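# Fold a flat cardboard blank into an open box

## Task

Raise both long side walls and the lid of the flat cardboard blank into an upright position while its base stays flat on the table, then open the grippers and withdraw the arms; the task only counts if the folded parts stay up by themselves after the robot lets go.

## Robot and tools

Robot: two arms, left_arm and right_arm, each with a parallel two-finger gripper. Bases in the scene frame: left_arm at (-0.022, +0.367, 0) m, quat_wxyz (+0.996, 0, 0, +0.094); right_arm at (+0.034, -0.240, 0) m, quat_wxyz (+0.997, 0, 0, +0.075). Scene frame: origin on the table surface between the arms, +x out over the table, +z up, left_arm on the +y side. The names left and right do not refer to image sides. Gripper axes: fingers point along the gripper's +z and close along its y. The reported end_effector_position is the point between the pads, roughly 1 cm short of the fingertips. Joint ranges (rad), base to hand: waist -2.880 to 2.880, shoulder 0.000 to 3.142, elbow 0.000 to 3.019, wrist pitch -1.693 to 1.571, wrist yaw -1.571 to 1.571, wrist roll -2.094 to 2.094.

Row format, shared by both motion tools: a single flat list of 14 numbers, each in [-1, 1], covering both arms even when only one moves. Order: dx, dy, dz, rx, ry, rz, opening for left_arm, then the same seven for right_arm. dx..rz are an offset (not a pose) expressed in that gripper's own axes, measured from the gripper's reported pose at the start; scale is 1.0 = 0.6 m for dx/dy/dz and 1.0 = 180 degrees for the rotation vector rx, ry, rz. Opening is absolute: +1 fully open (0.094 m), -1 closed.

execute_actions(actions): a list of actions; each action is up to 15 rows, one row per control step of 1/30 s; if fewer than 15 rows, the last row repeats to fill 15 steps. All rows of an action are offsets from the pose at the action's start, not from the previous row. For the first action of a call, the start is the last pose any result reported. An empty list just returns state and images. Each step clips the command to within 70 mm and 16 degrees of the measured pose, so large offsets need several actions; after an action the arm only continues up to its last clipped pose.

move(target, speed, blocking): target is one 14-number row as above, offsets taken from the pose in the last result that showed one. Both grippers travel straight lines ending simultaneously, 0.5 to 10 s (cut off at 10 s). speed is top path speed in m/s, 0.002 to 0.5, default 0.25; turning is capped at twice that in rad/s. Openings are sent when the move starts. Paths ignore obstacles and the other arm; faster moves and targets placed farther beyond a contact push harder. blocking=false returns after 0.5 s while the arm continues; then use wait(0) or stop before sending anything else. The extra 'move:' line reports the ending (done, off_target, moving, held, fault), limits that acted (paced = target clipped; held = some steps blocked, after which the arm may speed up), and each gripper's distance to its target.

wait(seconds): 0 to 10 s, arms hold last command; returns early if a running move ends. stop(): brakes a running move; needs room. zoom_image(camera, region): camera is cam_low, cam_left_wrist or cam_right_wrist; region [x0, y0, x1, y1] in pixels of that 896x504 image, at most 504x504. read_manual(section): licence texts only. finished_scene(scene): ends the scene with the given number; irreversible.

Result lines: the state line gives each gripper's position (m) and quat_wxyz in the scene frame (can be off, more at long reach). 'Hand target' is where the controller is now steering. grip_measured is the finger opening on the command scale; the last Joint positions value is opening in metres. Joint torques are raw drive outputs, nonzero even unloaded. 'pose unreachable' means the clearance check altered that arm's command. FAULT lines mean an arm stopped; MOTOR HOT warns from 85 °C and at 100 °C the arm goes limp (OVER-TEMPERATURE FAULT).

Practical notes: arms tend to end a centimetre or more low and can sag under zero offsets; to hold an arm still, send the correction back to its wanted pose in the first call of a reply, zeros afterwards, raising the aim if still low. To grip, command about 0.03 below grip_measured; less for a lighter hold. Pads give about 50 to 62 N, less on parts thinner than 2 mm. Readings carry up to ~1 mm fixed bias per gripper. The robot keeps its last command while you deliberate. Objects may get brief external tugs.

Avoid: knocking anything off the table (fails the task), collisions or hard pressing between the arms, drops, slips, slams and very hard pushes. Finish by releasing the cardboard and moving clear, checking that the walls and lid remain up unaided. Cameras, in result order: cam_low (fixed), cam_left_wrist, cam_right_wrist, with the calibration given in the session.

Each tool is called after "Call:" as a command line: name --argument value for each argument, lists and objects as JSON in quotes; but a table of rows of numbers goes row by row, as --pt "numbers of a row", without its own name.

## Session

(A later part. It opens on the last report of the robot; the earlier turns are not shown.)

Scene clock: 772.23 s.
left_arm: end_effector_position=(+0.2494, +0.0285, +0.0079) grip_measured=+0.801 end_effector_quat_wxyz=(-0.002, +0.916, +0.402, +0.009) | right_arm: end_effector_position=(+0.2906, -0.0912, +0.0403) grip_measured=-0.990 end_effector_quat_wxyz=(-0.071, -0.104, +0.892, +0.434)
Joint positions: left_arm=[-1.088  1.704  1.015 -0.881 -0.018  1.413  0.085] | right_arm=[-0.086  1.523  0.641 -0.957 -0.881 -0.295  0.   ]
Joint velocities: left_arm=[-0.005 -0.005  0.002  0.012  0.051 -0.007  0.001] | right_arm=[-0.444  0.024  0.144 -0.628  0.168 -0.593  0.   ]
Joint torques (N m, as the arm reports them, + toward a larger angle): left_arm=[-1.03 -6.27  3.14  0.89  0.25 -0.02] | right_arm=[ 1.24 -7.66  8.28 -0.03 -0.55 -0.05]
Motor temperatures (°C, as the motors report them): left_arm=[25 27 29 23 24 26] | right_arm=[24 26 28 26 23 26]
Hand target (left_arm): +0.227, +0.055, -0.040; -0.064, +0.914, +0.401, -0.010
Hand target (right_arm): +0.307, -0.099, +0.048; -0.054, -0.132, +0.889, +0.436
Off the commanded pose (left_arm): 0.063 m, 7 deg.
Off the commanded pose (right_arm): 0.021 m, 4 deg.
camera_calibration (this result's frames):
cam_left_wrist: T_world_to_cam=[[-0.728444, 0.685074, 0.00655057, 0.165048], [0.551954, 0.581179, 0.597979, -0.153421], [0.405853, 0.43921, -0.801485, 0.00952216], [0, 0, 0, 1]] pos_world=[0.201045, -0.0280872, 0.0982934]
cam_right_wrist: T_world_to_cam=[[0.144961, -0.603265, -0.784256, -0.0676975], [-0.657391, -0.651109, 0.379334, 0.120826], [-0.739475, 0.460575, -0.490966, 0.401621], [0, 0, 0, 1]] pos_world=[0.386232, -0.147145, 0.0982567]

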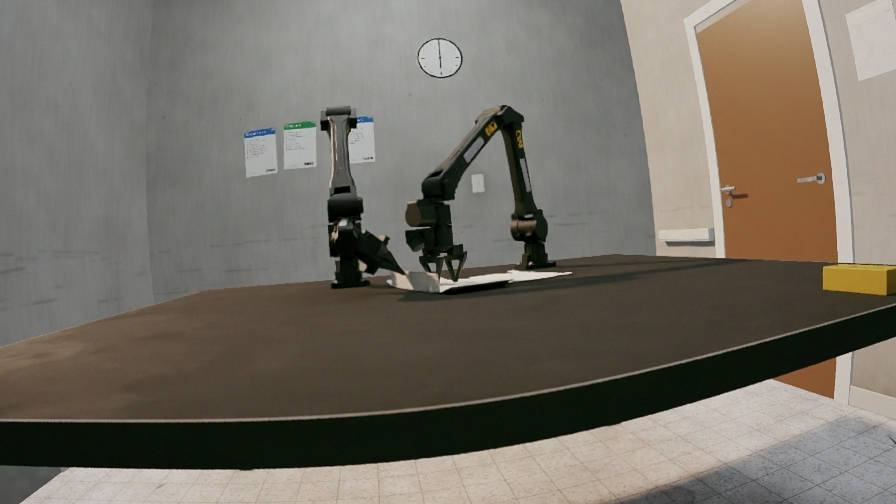

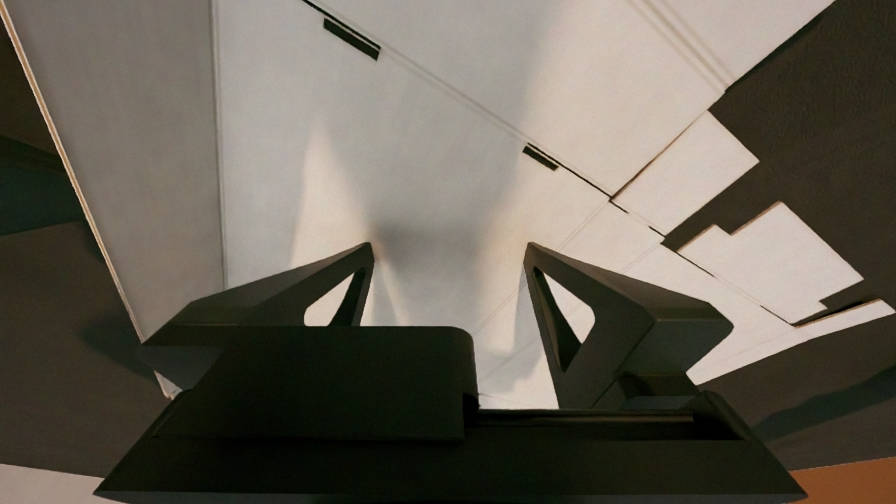

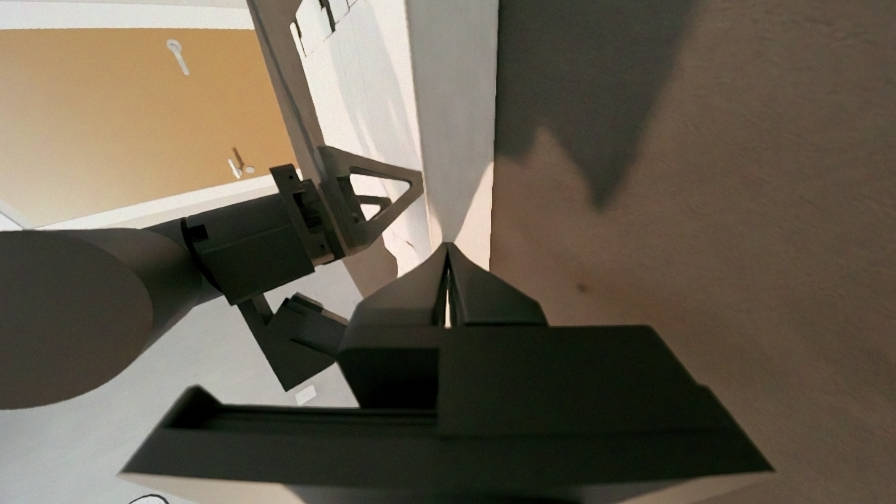

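Call:
execute_actions --actions '[]'

Scene clock: 773.00 s.
left_arm: end_effector_position=(+0.2494, +0.0285, +0.0079) grip_measured=+0.801 end_effector_quat_wxyz=(-0.002, +0.916, +0.402, +0.009) | right_arm: end_effector_position=(+0.2942, -0.1002, +0.0440) grip_measured=-0.990 end_effector_quat_wxyz=(-0.058, -0.122, +0.889, +0.437)
Joint positions: left_arm=[-1.088  1.704  1.015 -0.881 -0.018  1.413  0.085] | right_arm=[-0.12   1.525  0.654 -0.997 -0.878 -0.382  0.   ]
Joint velocities: left_arm=[-0.005 -0.005 -0.012 -0.007  0.051 -0.081  0.001] | right_arm=[-0.015  0.015 -0.022 -0.012  0.022  0.051  0.   ]
Joint torques (N m, as the arm reports them, + toward a larger angle): left_arm=[-1.09 -6.41  3.22  0.85  0.26 -0.03] | right_arm=[ 1.72 -7.84  7.95 -0.25 -0.55 -0.06]
Motor temperatures (°C, as the motors report them): left_arm=[25 27 29 23 24 26] | right_arm=[24 26 28 26 23 26]
Hand target (left_arm): +0.227, +0.055, -0.040; -0.064, +0.914, +0.401, -0.010
Hand target (right_arm): +0.307, -0.099, +0.048; -0.054, -0.131, +0.888, +0.436
Off the commanded pose (left_arm): 0.063 m, 7 deg.
Off the commanded pose (right_arm): 0.014 m, 2 deg.
camera_calibration (this result's frames):
cam_left_wrist: T_world_to_cam=[[-0.728444, 0.685074, 0.00655057, 0.165048], [0.551954, 0.581179, 0.597979, -0.153421], [0.405853, 0.43921, -0.801485, 0.00952216], [0, 0, 0, 1]] pos_world=[0.201045, -0.0280872, 0.0982934]
cam_right_wrist: T_world_to_cam=[[0.18709, -0.588534, -0.786528, -0.0815601], [-0.657244, -0.670056, 0.345044, 0.115535], [-0.730088, 0.452386, -0.512171, 0.407597], [0, 0, 0, 1]] pos_world=[0.388775, -0.154977, 0.104745]

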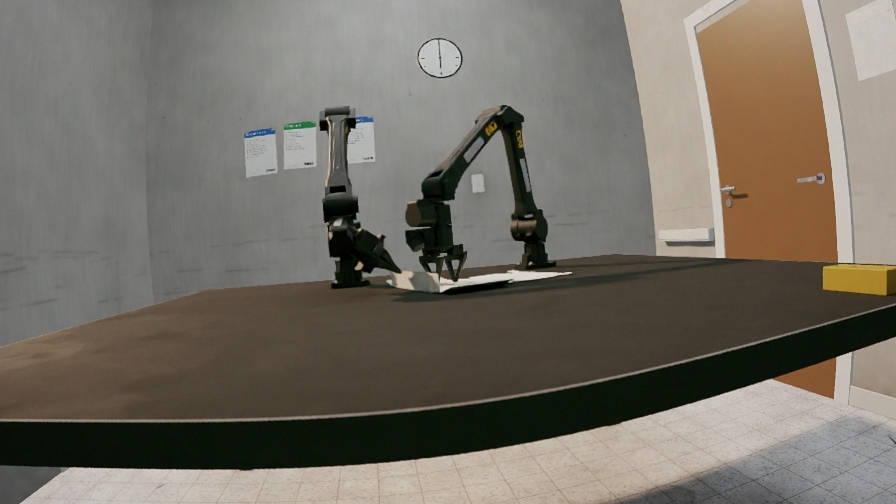

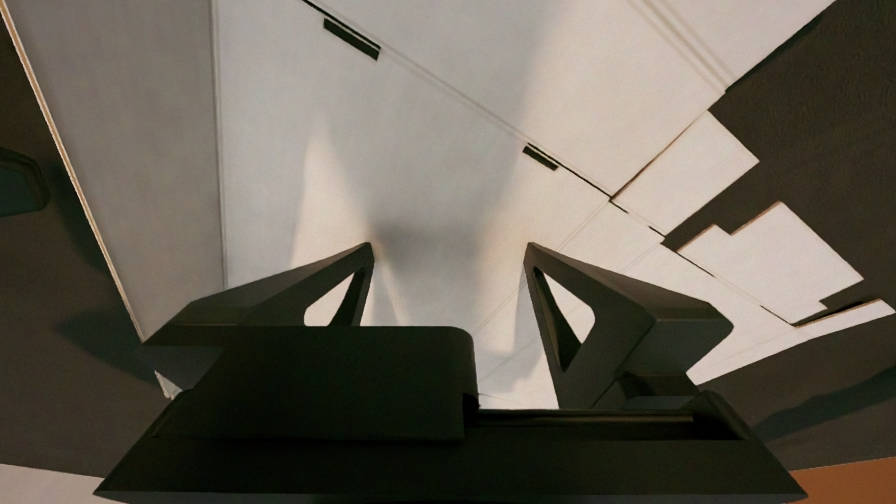

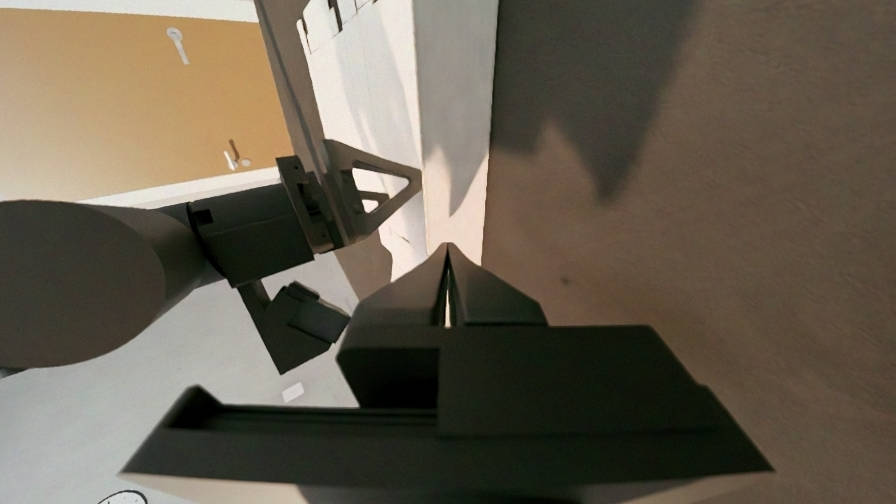

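Call:
execute_actions --actions '[[[0.003,-0.042,0.074,0.033,0.003,0,0.8,-0.022,0.008,-0.012,0,0,0,-1],[0.002,-0.031,0.055,0.025,0.002,0,0.8,-0.023,0.013,-0.016,0.002,-0.002,0.006,-1],[0.002,-0.021,0.037,0.016,0.002,0,0.8,-0.024,0.018,-0.020,0.005,-0.004,0.014,-1],[0.001,-0.010,0.018,0.008,0.001,0,0.8,-0.026,0.023,-0.025,0.008,-0.007,0.023,-1],[0,0,0,0,0,0,0.8,-0.027,0.028,-0.029,0.011,-0.010,0.032,-1],[0,0.003,-0.014,0,0,0,0.8,-0.029,0.033,-0.034,0.014,-0.012,0.041,-1],[0,0.006,-0.027,0,0,0,0.8,-0.030,0.038,-0.038,0.017,-0.015,0.050,-1],[0,0.008,-0.039,0,0,0,0.8,-0.032,0.043,-0.043,0.020,-0.018,0.059,-1],[0,0.010,-0.051,0,0,0,0.8,-0.033,0.048,-0.047,0.022,-0.020,0.068,-1],[0,0.010,-0.062,0,0,0,0.8,-0.035,0.053,-0.052,0.025,-0.023,0.077,-1],[0,0.010,-0.073,0,0,0,0.8,-0.036,0.058,-0.056,0.028,-0.026,0.086,-1],[0,0.010,-0.084,0,0,0,0.8,-0.037,0.062,-0.060,0.031,-0.028,0.095,-1],[0,0.010,-0.094,0,0,0,0.8,-0.038,0.066,-0.064,0.034,-0.031,0.104,-1],[0,0.010,-0.103,0,0,0,0.8,-0.040,0.070,-0.067,0.037,-0.033,0.112,-1],[0,0.010,-0.11,0,0,0,0.8,-0.0405,0.072,-0.070,0.039,-0.035,0.118,-1]]]'

Scene clock: 886.33 s.
left_arm: end_effector_position=(+0.2335, +0.0486, +0.0253) grip_measured=+0.801 end_effector_quat_wxyz=(-0.048, +0.915, +0.401, -0.003) | right_arm: end_effector_position=(+0.3007, -0.1046, +0.0795) grip_measured=-0.990 end_effector_quat_wxyz=(-0.083, +0.005, +0.918, +0.388)
Joint positions: left_arm=[-1.088  1.671  1.023 -1.017 -0.018  1.413  0.085] | right_arm=[-0.105  1.368  0.671 -1.042 -0.803 -0.016  0.   ]
Joint velocities: left_arm=[-0.005 -0.239  0.11  -0.418  0.037 -0.022  0.001] | right_arm=[ 0.093 -0.435  0.1   -0.081  0.212  1.048 -0.   ]
Joint torques (N m, as the arm reports them, + toward a larger angle): left_arm=[ -0.84 -15.59  13.25   0.27  -0.04   0.01] | right_arm=[ 2.2  -9.27  9.72 -0.01 -0.54  0.2 ]
Motor temperatures (°C, as the motors report them): left_arm=[25 27 29 23 24 26] | right_arm=[24 26 30 26 23 26]
Hand target (left_arm): +0.252, +0.026, +0.072; -0.001, +0.916, +0.402, +0.009
Hand target (right_arm): +0.318, -0.101, +0.103; -0.083, +0.058, +0.920, +0.379
Off the commanded pose (left_arm): 0.058 m, 5 deg.
Off the commanded pose (right_arm): 0.031 m, 7 deg.
camera_calibration (this result's frames):
cam_left_wrist: T_world_to_cam=[[-0.725313, 0.681121, 0.0999778, 0.136652], [0.587344, 0.536506, 0.605961, -0.173032], [0.359094, 0.498233, -0.789187, 0.028863], [0, 0, 0, 1]] pos_world=[0.19038, -0.0146246, 0.113967]
cam_right_wrist: T_world_to_cam=[[-0.0522359, -0.702933, -0.709335, -0.00360189], [-0.714687, -0.469795, 0.518185, 0.129038], [-0.697491, 0.534021, -0.477837, 0.428545], [0, 0, 0, 1]] pos_world=[0.39094, -0.170763, 0.135355]

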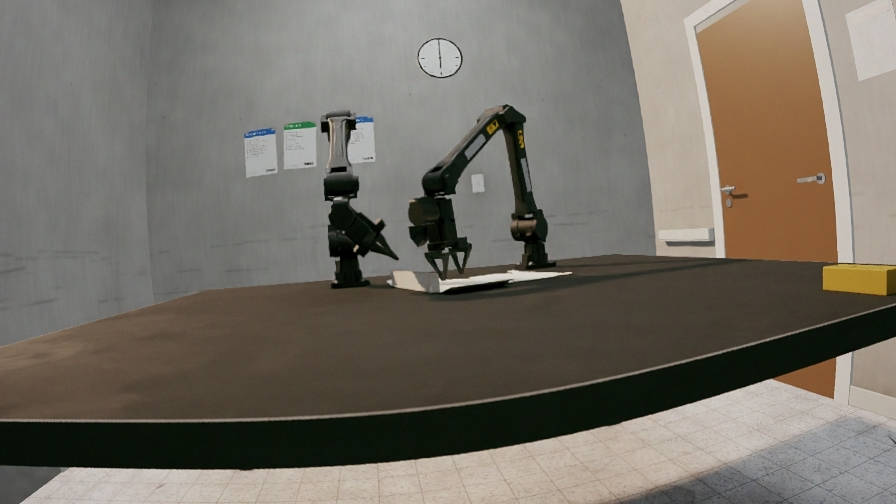

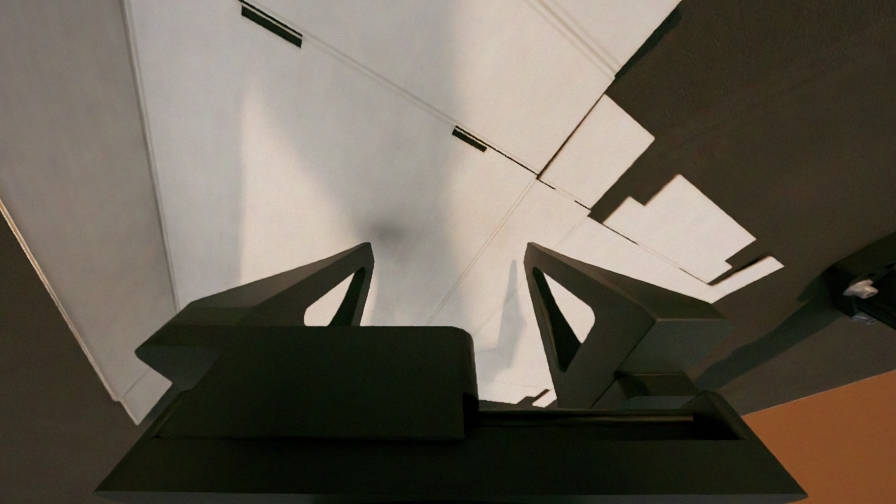

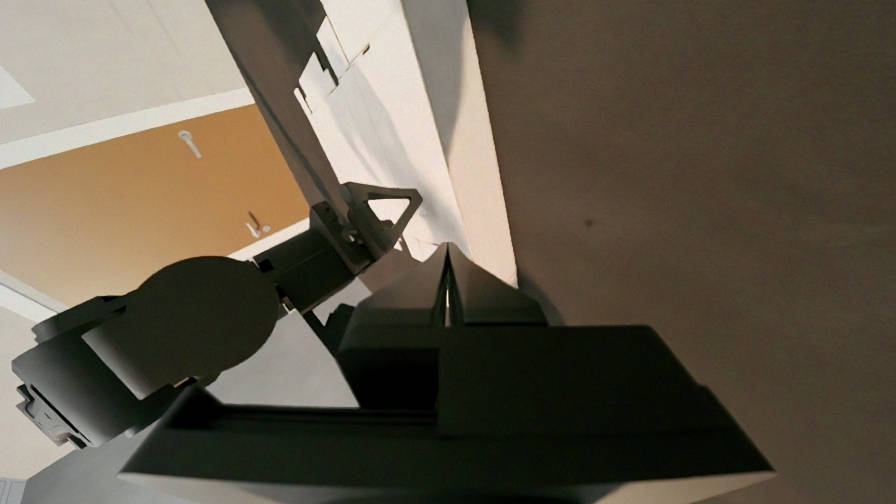

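Call:
move --target '[0.5257,-0.3051,-0.0634,0.1185,-0.4759,-0.7095,0.064,-0.0633,0.1425,0.0836,0.1223,-0.1202,0.392,0.8]' --speed 0.5

Scene clock: 914.97 s.
left_arm: end_effector_position=(+0.3187, +0.3929, +0.0900) grip_measured=+0.066 end_effector_quat_wxyz=(+0.070, -0.126, +0.849, -0.509) | right_arm: end_effector_position=(+0.3233, -0.0204, +0.0886) grip_measured=+0.799 end_effector_quat_wxyz=(-0.127, +0.580, +0.800, +0.085)
Joint positions: left_arm=[ 0.334  1.602  0.825 -1.206  1.028  0.461  0.05 ] | right_arm=[ 0.359  1.378  0.861 -1.004 -0.303  1.772  0.085]
Joint velocities: left_arm=[ 0.005 -0.015  0.002 -0.012  0.037 -0.007 -0.001] | right_arm=[ 0.005 -0.015 -0.002 -0.002 -0.007  0.066  0.001]
Joint torques (N m, as the arm reports them, + toward a larger angle): left_arm=[-0.57 -9.62  5.7   0.3   0.69 -0.06] | right_arm=[ 1.87 -8.59 11.57  0.19 -0.07  0.28]
Motor temperatures (°C, as the motors report them): left_arm=[25 28 31 23 24 26] | right_arm=[24 26 31 26 23 26]
Hand target (left_arm): +0.318, +0.394, +0.087; +0.067, -0.136, +0.846, -0.511
Hand target (right_arm): +0.338, -0.010, +0.102; -0.121, +0.582, +0.798, +0.094
Off the commanded pose (left_arm): 0.008 m, 2 deg.
Off the commanded pose (right_arm): 0.022 m, 1 deg.
move: off_target (right_arm)
camera_calibration (this result's frames):
cam_left_wrist: T_world_to_cam=[[0.129948, -0.445724, 0.885688, 0.0569032], [-0.924377, 0.268661, 0.270829, 0.17023], [-0.358665, -0.853904, -0.377105, 0.600656], [0, 0, 0, 1]] pos_world=[0.365397, 0.492531, 0.130008]
cam_right_wrist: T_world_to_cam=[[-0.943087, -0.33231, 0.012536, 0.294804], [-0.189198, 0.567177, 0.80157, 0.00618859], [-0.27348, 0.753579, -0.597769, 0.281678], [0, 0, 0, 1]] pos_world=[0.356229, -0.11781, 0.159722]

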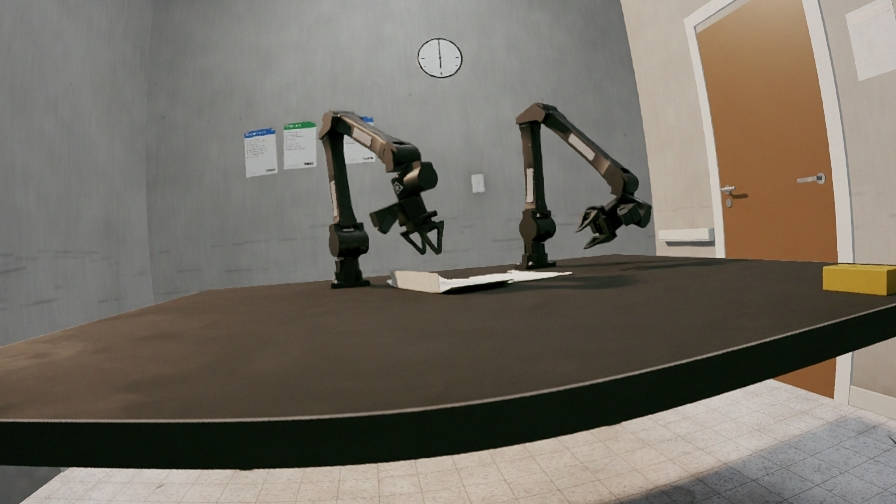

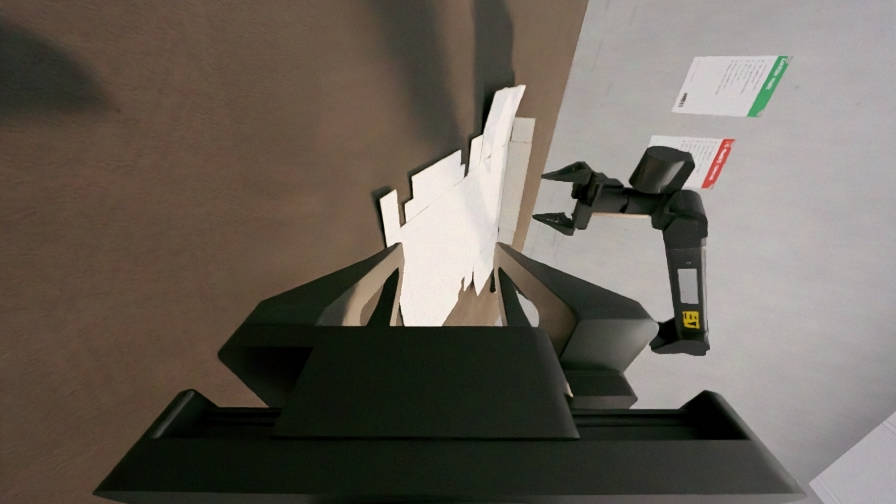

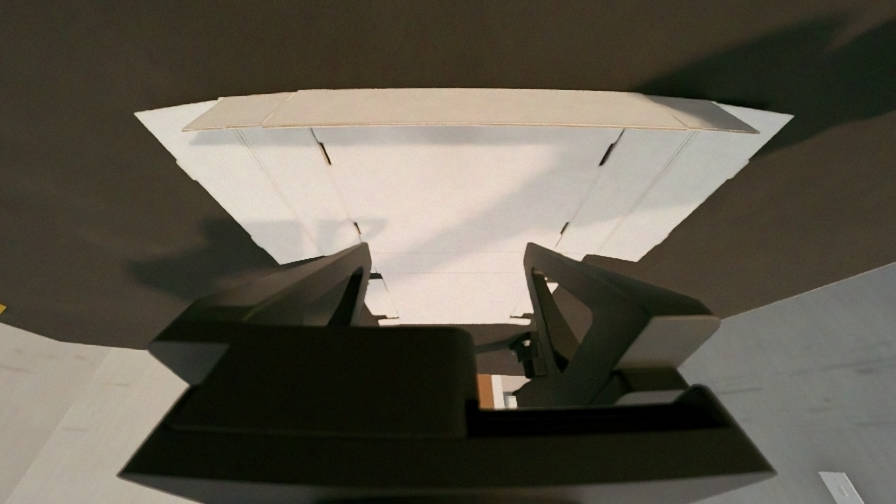

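Call:
zoom_image --camera "cam_left_wrist" --region '[350, 130, 510, 270]'

Call:
zoom_image --camera "cam_low" --region '[380, 240, 620, 310]'

Region (350, 130, 510, 270) of cam_left_wrist's 896x504 image, scaled by 3.150, with more detail than that image has; it fills the top 441 rows of this view, and the rest is white.

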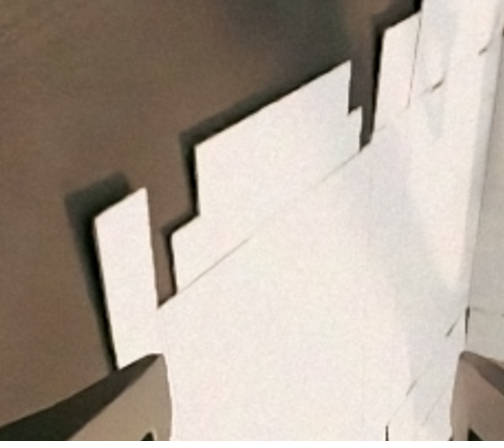

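Region (380, 240, 620, 310) of cam_low's 896x504 image, scaled by 2.100, with more detail than that image has; it fills the top 147 rows of this view, and the rest is white.

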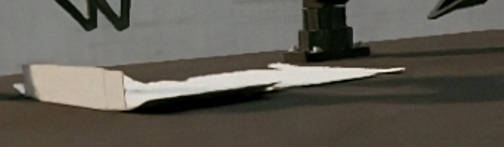

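Call:
execute_actions --actions '[[[0.001,0.003,0.008,0,0,0,0.064,0.013,0.0275,-0.010,0,0,0,0.8],[0.002,0.007,0.016,0,0,0,0.064,0.011,0.0265,-0.001,0,0,0,0.8],[0.003,0.010,0.024,0,0,0,0.064,0.0087,0.0256,0.009,0,0,0,0.8],[0.004,0.014,0.032,0,0,0,0.064,0.0065,0.0246,0.018,0,0,0,0.8],[0.005,0.017,0.040,0,0,0,0.064,0.0043,0.0237,0.028,0,0,0,0.8],[0.006,0.021,0.048,0,0,0,0.064,0.002,0.0227,0.037,0,0,0,0.8],[0.007,0.024,0.056,0,0,0,0.064,0,0.0218,0.047,0,0,0,0.8],[0.008,0.027,0.064,0,0,0,0.064,-0.0023,0.0208,0.056,0,0,0,0.8],[0.009,0.031,0.072,0,0,0,0.064,-0.0045,0.0198,0.066,0,0,0,0.8],[0.010,0.034,0.080,0,0,0,0.064,-0.0067,0.0189,0.075,0,0,0,0.8],[0.011,0.038,0.088,0,0,0,0.064,-0.009,0.0179,0.085,0,0,0,0.8],[0.012,0.041,0.096,0,0,0,0.064,-0.011,0.017,0.095,0,0,0,0.8],[0.0133,0.0446,0.104,0,0,0,0.064,-0.0133,0.016,0.104,0,0,0,0.8]]]'

Call:
wait --seconds 0.4

Scene clock: 951.57 s.
left_arm: end_effector_position=(+0.3221, +0.3559, +0.0463) grip_measured=+0.066 end_effector_quat_wxyz=(+0.083, -0.106, +0.852, -0.506) | right_arm: end_effector_position=(+0.3256, -0.0112, +0.0357) grip_measured=+0.799 end_effector_quat_wxyz=(-0.128, +0.577, +0.802, +0.084)
Joint positions: left_arm=[ 0.231  1.642  0.722 -0.893  1.06   0.314  0.05 ] | right_arm=[ 0.377  1.488  0.808 -0.84  -0.303  1.782  0.085]
Joint velocities: left_arm=[-0.21   0.181 -0.144  0.471  0.007 -0.418 -0.001] | right_arm=[ 0.044  0.259 -0.178  0.193  0.081 -0.037 -0.   ]
Joint torques (N m, as the arm reports them, + toward a larger angle): left_arm=[-1.52 -8.95  5.45  0.66  0.77 -0.01] | right_arm=[  1.74 -10.36   7.12   1.19  -0.12   0.29]
Motor temperatures (°C, as the motors report them): left_arm=[25 28 30 23 24 26] | right_arm=[24 26 33 26 23 26]
Hand target (left_arm): +0.322, +0.351, +0.038; +0.069, -0.124, +0.849, -0.510
Hand target (right_arm): +0.327, -0.007, +0.028; -0.127, +0.580, +0.800, +0.085
Off the commanded pose (left_arm): 0.011 m, 3 deg.
Off the commanded pose (right_arm): 0.010 m, 1 deg.
camera_calibration (this result's frames):
cam_left_wrist: T_world_to_cam=[[0.0833853, -0.460593, 0.883686, 0.0991309], [-0.928676, 0.28568, 0.236532, 0.192011], [-0.361396, -0.840382, -0.40392, 0.551113], [0, 0, 0, 1]] pos_world=[0.36922, 0.45395, 0.0895881]
cam_right_wrist: T_world_to_cam=[[-0.94008, -0.340659, 0.0141408, 0.299573], [-0.192953, 0.56575, 0.801683, 0.0450378], [-0.281101, 0.750918, -0.597582, 0.246247], [0, 0, 0, 1]] pos_world=[0.359533, -0.10834, 0.106811]

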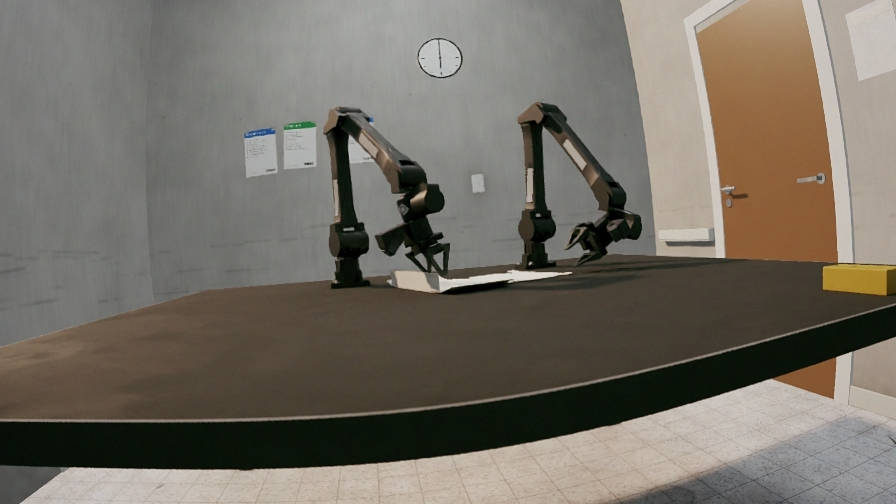

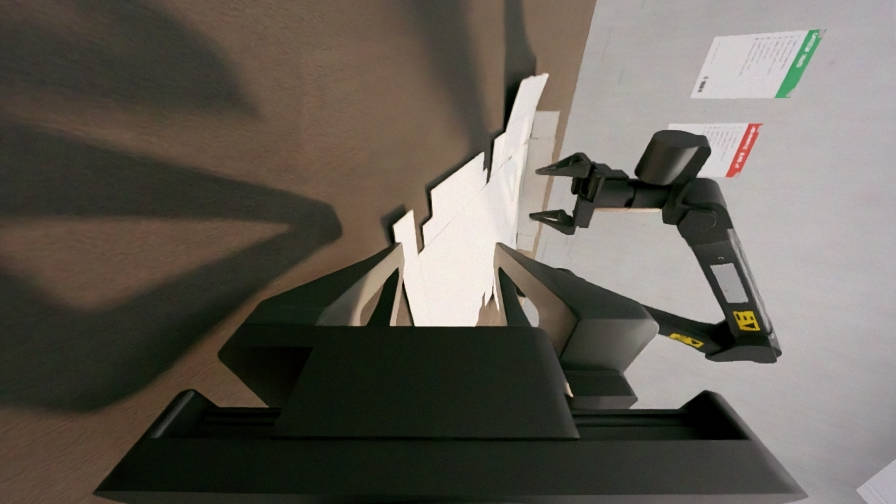

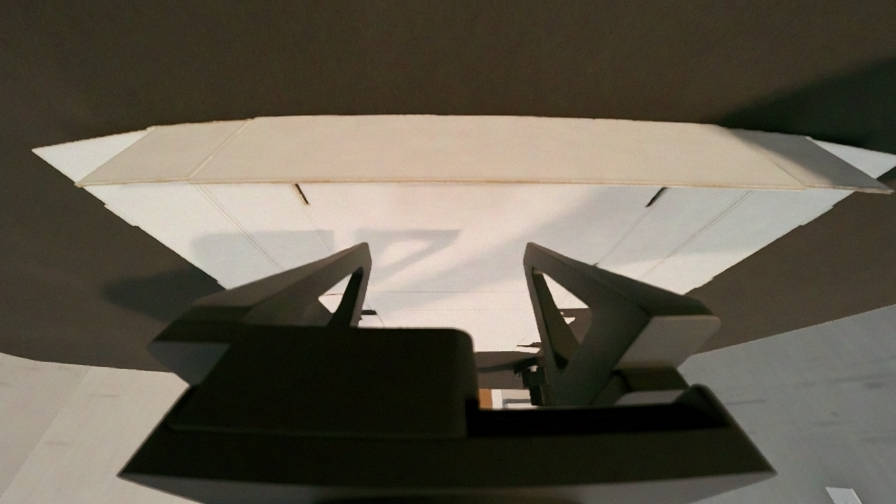

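Scene clock: 951.97 s.
left_arm: end_effector_position=(+0.3224, +0.3529, +0.0409) grip_measured=+0.066 end_effector_quat_wxyz=(+0.073, -0.120, +0.850, -0.507) | right_arm: end_effector_position=(+0.3231, -0.0119, +0.0269) grip_measured=+0.799 end_effector_quat_wxyz=(-0.130, +0.579, +0.801, +0.078)
Joint positions: left_arm=[ 0.222  1.652  0.715 -0.863  1.061  0.265  0.05 ] | right_arm=[ 0.379  1.506  0.8   -0.825 -0.303  1.787  0.085]
Joint velocities: left_arm=[ 0.005 -0.005 -0.007 -0.012  0.037 -0.095  0.   ] | right_arm=[-0.005 -0.024  0.002 -0.002  0.022  0.022  0.   ]
Joint torques (N m, as the arm reports them, + toward a larger angle): left_arm=[-1.72 -9.15  5.33  0.72  0.76 -0.05] | right_arm=[  1.89 -10.69   6.84   1.25  -0.12   0.28]
Motor temperatures (°C, as the motors report them): left_arm=[25 28 30 23 24 26] | right_arm=[24 26 33 26 23 26]
Hand target (left_arm): +0.322, +0.351, +0.038; +0.069, -0.124, +0.849, -0.509
Hand target (right_arm): +0.327, -0.007, +0.028; -0.127, +0.580, +0.800, +0.085
Off the commanded pose (left_arm): 0.005 m, 1 deg.
Off the commanded pose (right_arm): 0.007 m, 1 deg.
wait: 0.40 s; no rest
camera_calibration (this result's frames):
cam_left_wrist: T_world_to_cam=[[0.116504, -0.45213, 0.88431, 0.0887682], [-0.925145, 0.274489, 0.262225, 0.196208], [-0.361294, -0.848666, -0.386307, 0.548681], [0, 0, 0, 1]] pos_world=[0.369414, 0.451925, 0.08201]
cam_right_wrist: T_world_to_cam=[[-0.940669, -0.338209, 0.0275197, 0.297014], [-0.182091, 0.571557, 0.800104, 0.0486024], [-0.286331, 0.747621, -0.59923, 0.242447], [0, 0, 0, 1]] pos_world=[0.357662, -0.108585, 0.0982208]

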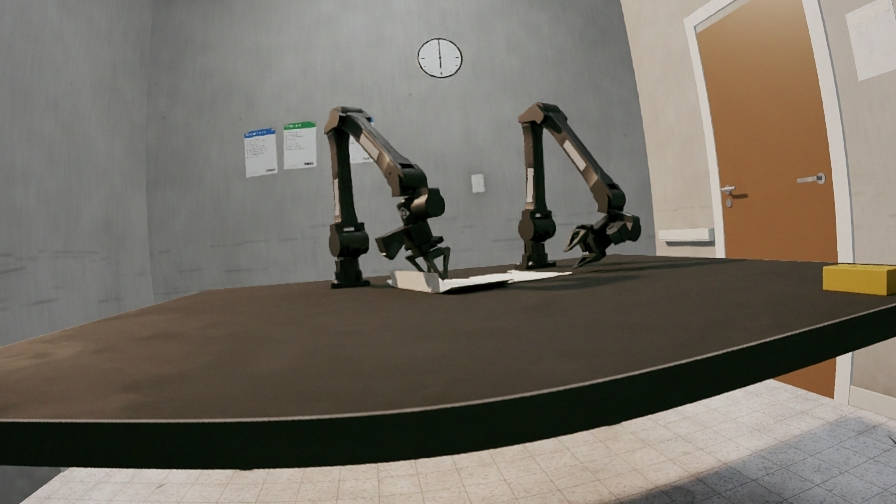

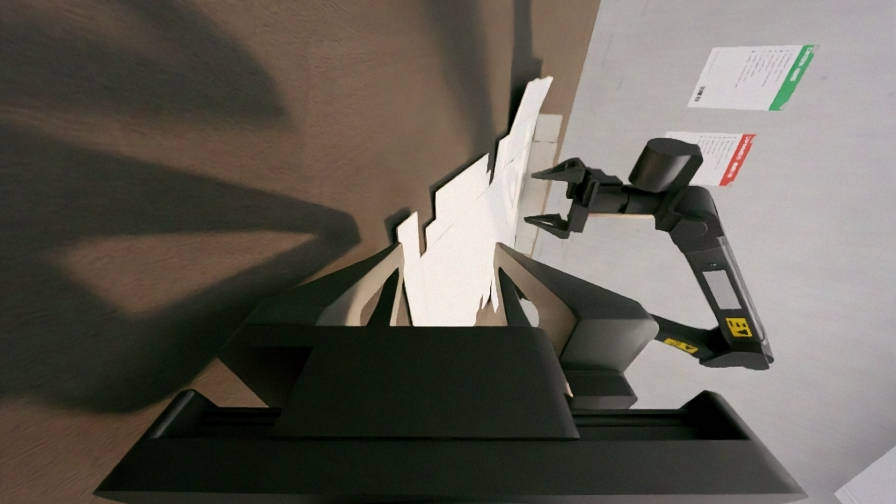

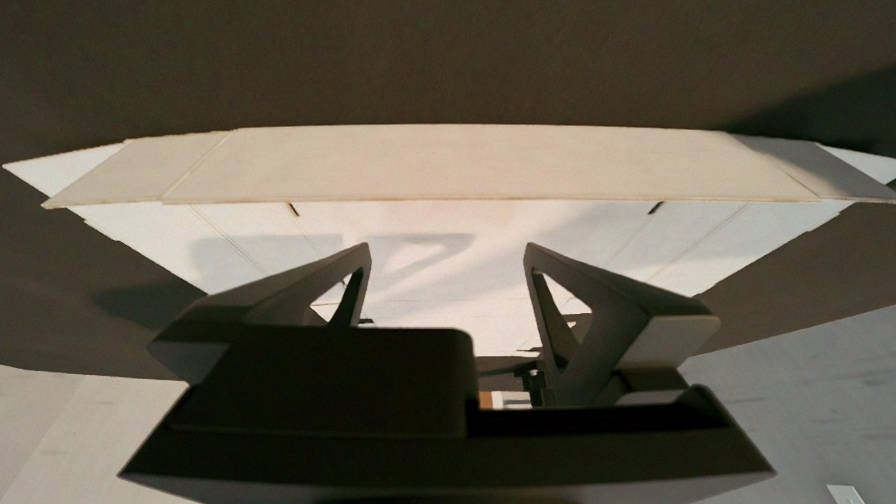

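Call:
zoom_image --camera "cam_left_wrist" --region '[340, 180, 460, 280]'

Region (340, 180, 460, 280) of cam_left_wrist's 896x504 image, scaled by 4.200, with more detail than that image has.

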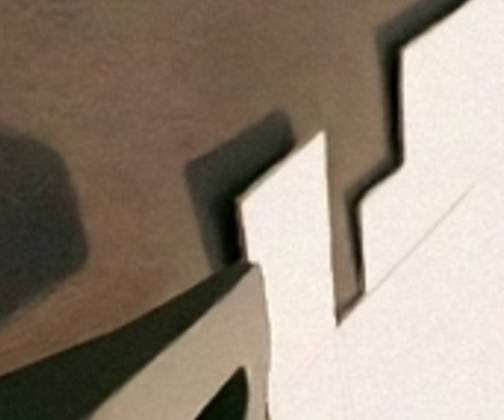

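Call:
execute_actions --actions '[[[-0.001,0.005,0.005,0,0,0,0.064,0.005,0.009,0.004,-0.006,0,0,0.8],[-0.002,0.008,0.006,0,0,0,0.064,0.0035,0.009,0.008,-0.006,0,0,0.8],[-0.002,0.010,0.008,0,0,0,0.064,0.002,0.009,0.012,-0.006,0,0,0.8],[-0.003,0.013,0.009,0,0,0,0.064,0.0006,0.0085,0.016,-0.006,0,0,0.8],[-0.004,0.016,0.011,0,0,0,0.064,-0.0008,0.0085,0.020,-0.006,0,0,0.8],[-0.004,0.018,0.012,0,0,0,0.064,-0.002,0.008,0.024,-0.006,0,0,0.8],[-0.005,0.021,0.0135,0,0,0,0.064,-0.0035,0.008,0.028,-0.006,0,0,0.8],[-0.0055,0.0235,0.015,0,0,0,0.064,-0.005,0.008,0.032,-0.006,0,0,0.8],[-0.006,0.026,0.016,0,0,0,0.064,-0.006,0.008,0.036,-0.006,0,0,0.8],[-0.0064,0.0285,0.0175,0,0,0,0.064,-0.0075,0.0078,0.0394,-0.006,0,0,0.8]]]'

Scene clock: 978.60 s.
left_arm: end_effector_position=(+0.3266, +0.3540, +0.0281) grip_measured=+0.065 end_effector_quat_wxyz=(+0.078, -0.119, +0.849, -0.509) | right_arm: end_effector_position=(+0.3249, -0.0110, +0.0077) grip_measured=+0.799 end_effector_quat_wxyz=(-0.126, +0.578, +0.802, +0.085)
Joint positions: left_arm=[ 0.222  1.694  0.715 -0.811  1.068  0.261  0.05 ] | right_arm=[ 0.38   1.543  0.774 -0.746 -0.301  1.788  0.085]
Joint velocities: left_arm=[-0.005 -0.005 -0.007 -0.002 -0.022 -0.007 -0.   ] | right_arm=[-0.015 -0.015  0.012  0.076 -0.022  0.022 -0.001]
Joint torques (N m, as the arm reports them, + toward a larger angle): left_arm=[-1.09 -9.17  4.97  1.03  0.25  0.01] | right_arm=[ 1.8  -9.93  6.02  1.15 -0.08  0.27]
Motor temperatures (°C, as the motors report them): left_arm=[25 28 30 23 24 26] | right_arm=[24 26 31 26 23 26]
Hand target (left_arm): +0.327, +0.353, +0.021; +0.073, -0.120, +0.851, -0.507
Hand target (right_arm): +0.326, -0.008, +0.003; -0.125, +0.580, +0.800, +0.086
Off the commanded pose (left_arm): 0.007 m, 1 deg.
Off the commanded pose (right_arm): 0.006 m, 0 deg.
camera_calibration (this result's frames):
cam_left_wrist: T_world_to_cam=[[0.108959, -0.448856, 0.886936, 0.101367], [-0.928677, 0.272254, 0.251868, 0.205405], [-0.354524, -0.85112, -0.387178, 0.544905], [0, 0, 0, 1]] pos_world=[0.372892, 0.453356, 0.0693341]
cam_right_wrist: T_world_to_cam=[[-0.941112, -0.33793, 0.0105278, 0.299835], [-0.194303, 0.566078, 0.801125, 0.0677009], [-0.276684, 0.751903, -0.598404, 0.227721], [0, 0, 0, 1]] pos_world=[0.358339, -0.108225, 0.0788754]

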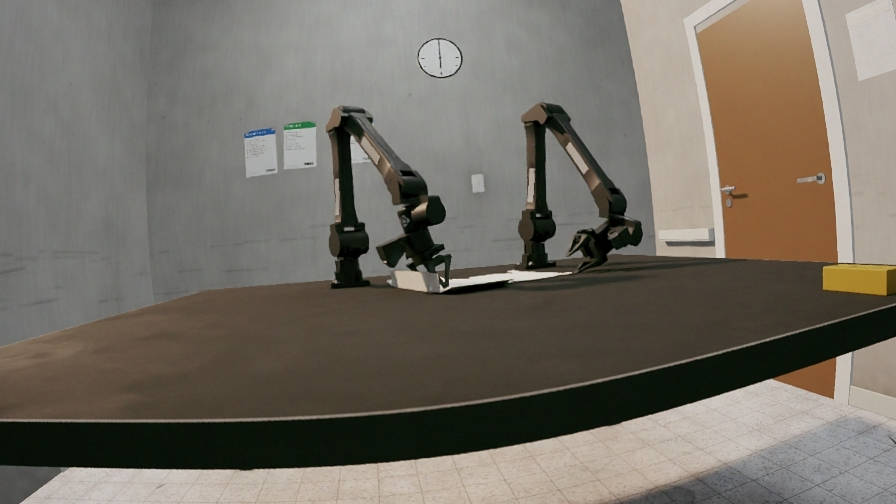

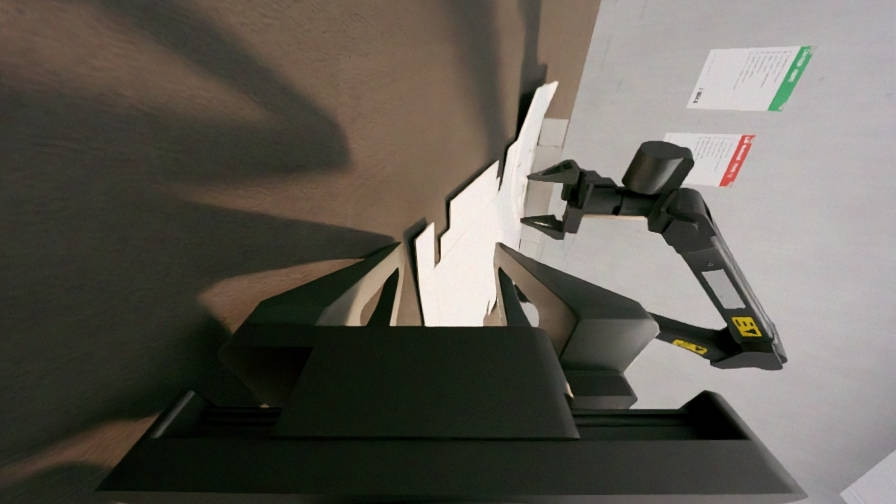

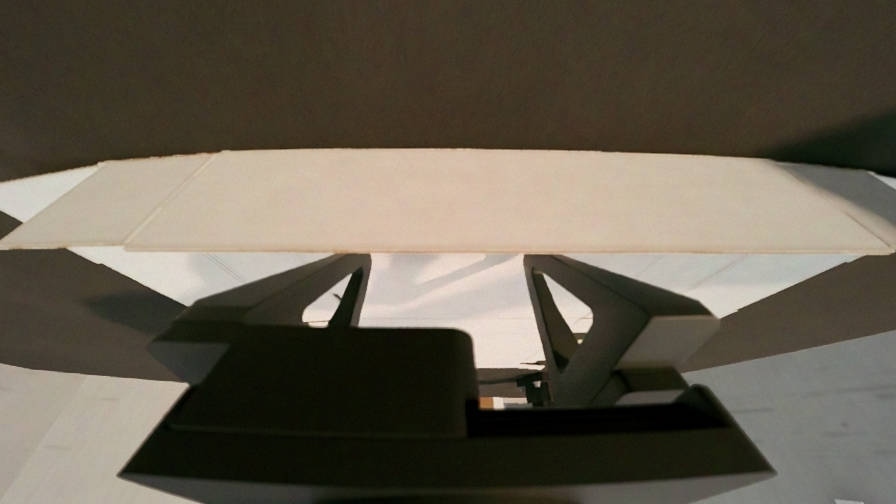

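Call:
execute_actions --actions '[[[0.0006,0.008,0.006,-0.002,0.0023,-0.002,0.064,-0.004,-0.004,0.017,0.004,-0.001,0.001,0.8],[0.002,0.006,0.0095,-0.002,0.0043,-0.001,0.064,-0.008,-0.010,0.025,0.009,-0.002,0.003,0.8],[0.0035,0.0043,0.013,-0.002,0.0063,0,0.064,-0.013,-0.017,0.033,0.013,-0.003,0.004,0.8],[0.005,0.0024,0.0164,-0.002,0.0083,0.0013,0.064,-0.017,-0.023,0.041,0.018,-0.004,0.006,0.8],[0.0063,0.0006,0.0198,-0.002,0.0104,0.0024,0.064,-0.021,-0.029,0.050,0.022,-0.005,0.007,0.8],[0.0078,-0.0013,0.0233,-0.002,0.0124,0.0035,0.064,-0.026,-0.036,0.058,0.027,-0.006,0.009,0.8],[0.0092,-0.0032,0.0268,-0.002,0.0144,0.0045,0.064,-0.030,-0.042,0.066,0.032,-0.007,0.010,0.8],[0.0106,-0.005,0.0302,-0.002,0.0164,0.0056,0.064,-0.034,-0.048,0.074,0.036,-0.008,0.0115,0.8],[0.012,-0.0069,0.0337,-0.002,0.0184,0.0067,0.064,-0.034,-0.048,0.074,0.036,-0.008,0.0115,0.8],[0.0135,-0.0087,0.0371,-0.002,0.0205,0.0078,0.064,-0.034,-0.048,0.074,0.036,-0.008,0.0115,0.8],[0.015,-0.0106,0.0406,-0.002,0.0225,0.0088,0.064,-0.034,-0.048,0.074,0.036,-0.008,0.0115,0.8],[0.0164,-0.0124,0.044,-0.002,0.0245,0.0099,0.064,-0.034,-0.048,0.074,0.036,-0.008,0.0115,0.8],[0.0178,-0.0143,0.0475,-0.002,0.0265,0.011,0.064,-0.034,-0.048,0.074,0.036,-0.008,0.0115,0.8]]]'

Scene clock: 998.57 s.
left_arm: end_effector_position=(+0.3247, +0.3287, +0.0281) grip_measured=+0.065 end_effector_quat_wxyz=(+0.059, -0.088, +0.853, -0.511) | right_arm: end_effector_position=(+0.3240, -0.0114, +0.0057) grip_measured=+0.799 end_effector_quat_wxyz=(-0.129, +0.579, +0.801, +0.085)
Joint positions: left_arm=[ 0.149  1.694  0.715 -0.811  1.068  0.261  0.05 ] | right_arm=[ 0.378  1.547  0.771 -0.743 -0.306  1.788  0.085]
Joint velocities: left_arm=[-0.171 -0.005 -0.007 -0.002  0.007  0.007  0.   ] | right_arm=[-0.015 -0.024  0.007  0.007  0.007 -0.051 -0.   ]
Joint torques (N m, as the arm reports them, + toward a larger angle): left_arm=[-1.37 -9.22  5.28  0.71  0.09  0.04] | right_arm=[ 1.6  -3.41  2.51  1.05  0.08  0.14]
Motor temperatures (°C, as the motors report them): left_arm=[25 28 29 23 24 26] | right_arm=[24 26 30 26 23 26]
Hand target (left_arm): +0.324, +0.324, +0.022; +0.051, -0.083, +0.856, -0.509
Hand target (right_arm): +0.296, -0.028, -0.034; -0.150, +0.585, +0.797, +0.030
Off the commanded pose (left_arm): 0.008 m, 1 deg.
Off the commanded pose (right_arm): 0.054 m, 7 deg.
camera_calibration (this result's frames):
cam_left_wrist: T_world_to_cam=[[0.0759945, -0.455597, 0.886936, 0.103106], [-0.906393, 0.339137, 0.251868, 0.181338], [-0.415543, -0.823054, -0.387178, 0.533232], [0, 0, 0, 1]] pos_world=[0.378109, 0.424355, 0.0693341]
cam_right_wrist: T_world_to_cam=[[-0.941581, -0.336441, 0.0152581, 0.298968], [-0.188586, 0.564238, 0.803785, 0.0674501], [-0.279035, 0.753951, -0.594724, 0.227276], [0, 0, 0, 1]] pos_world=[0.357641, -0.108828, 0.0763896]

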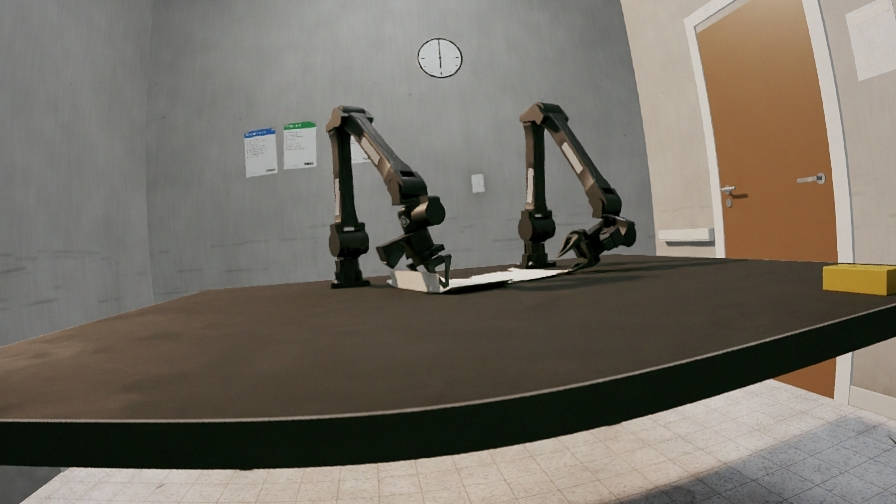

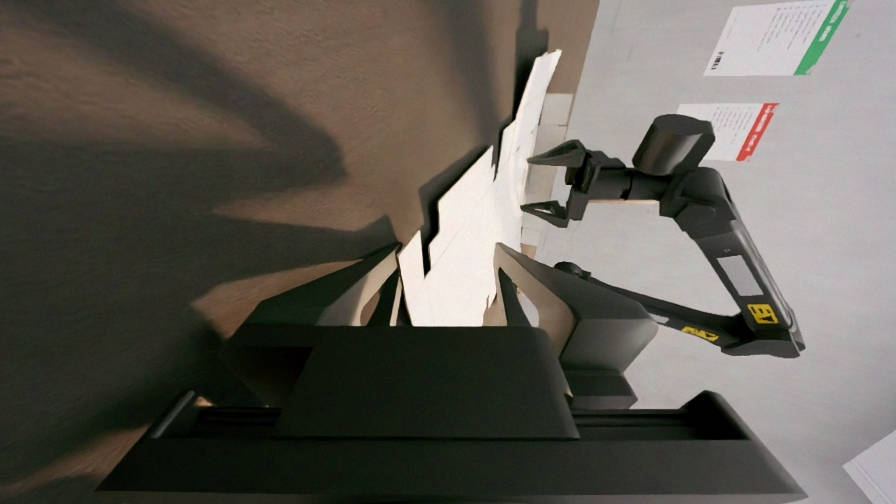

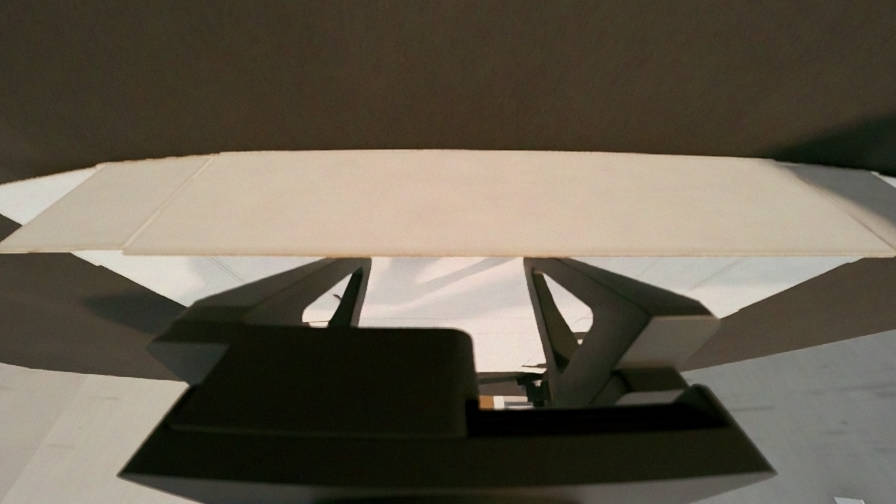

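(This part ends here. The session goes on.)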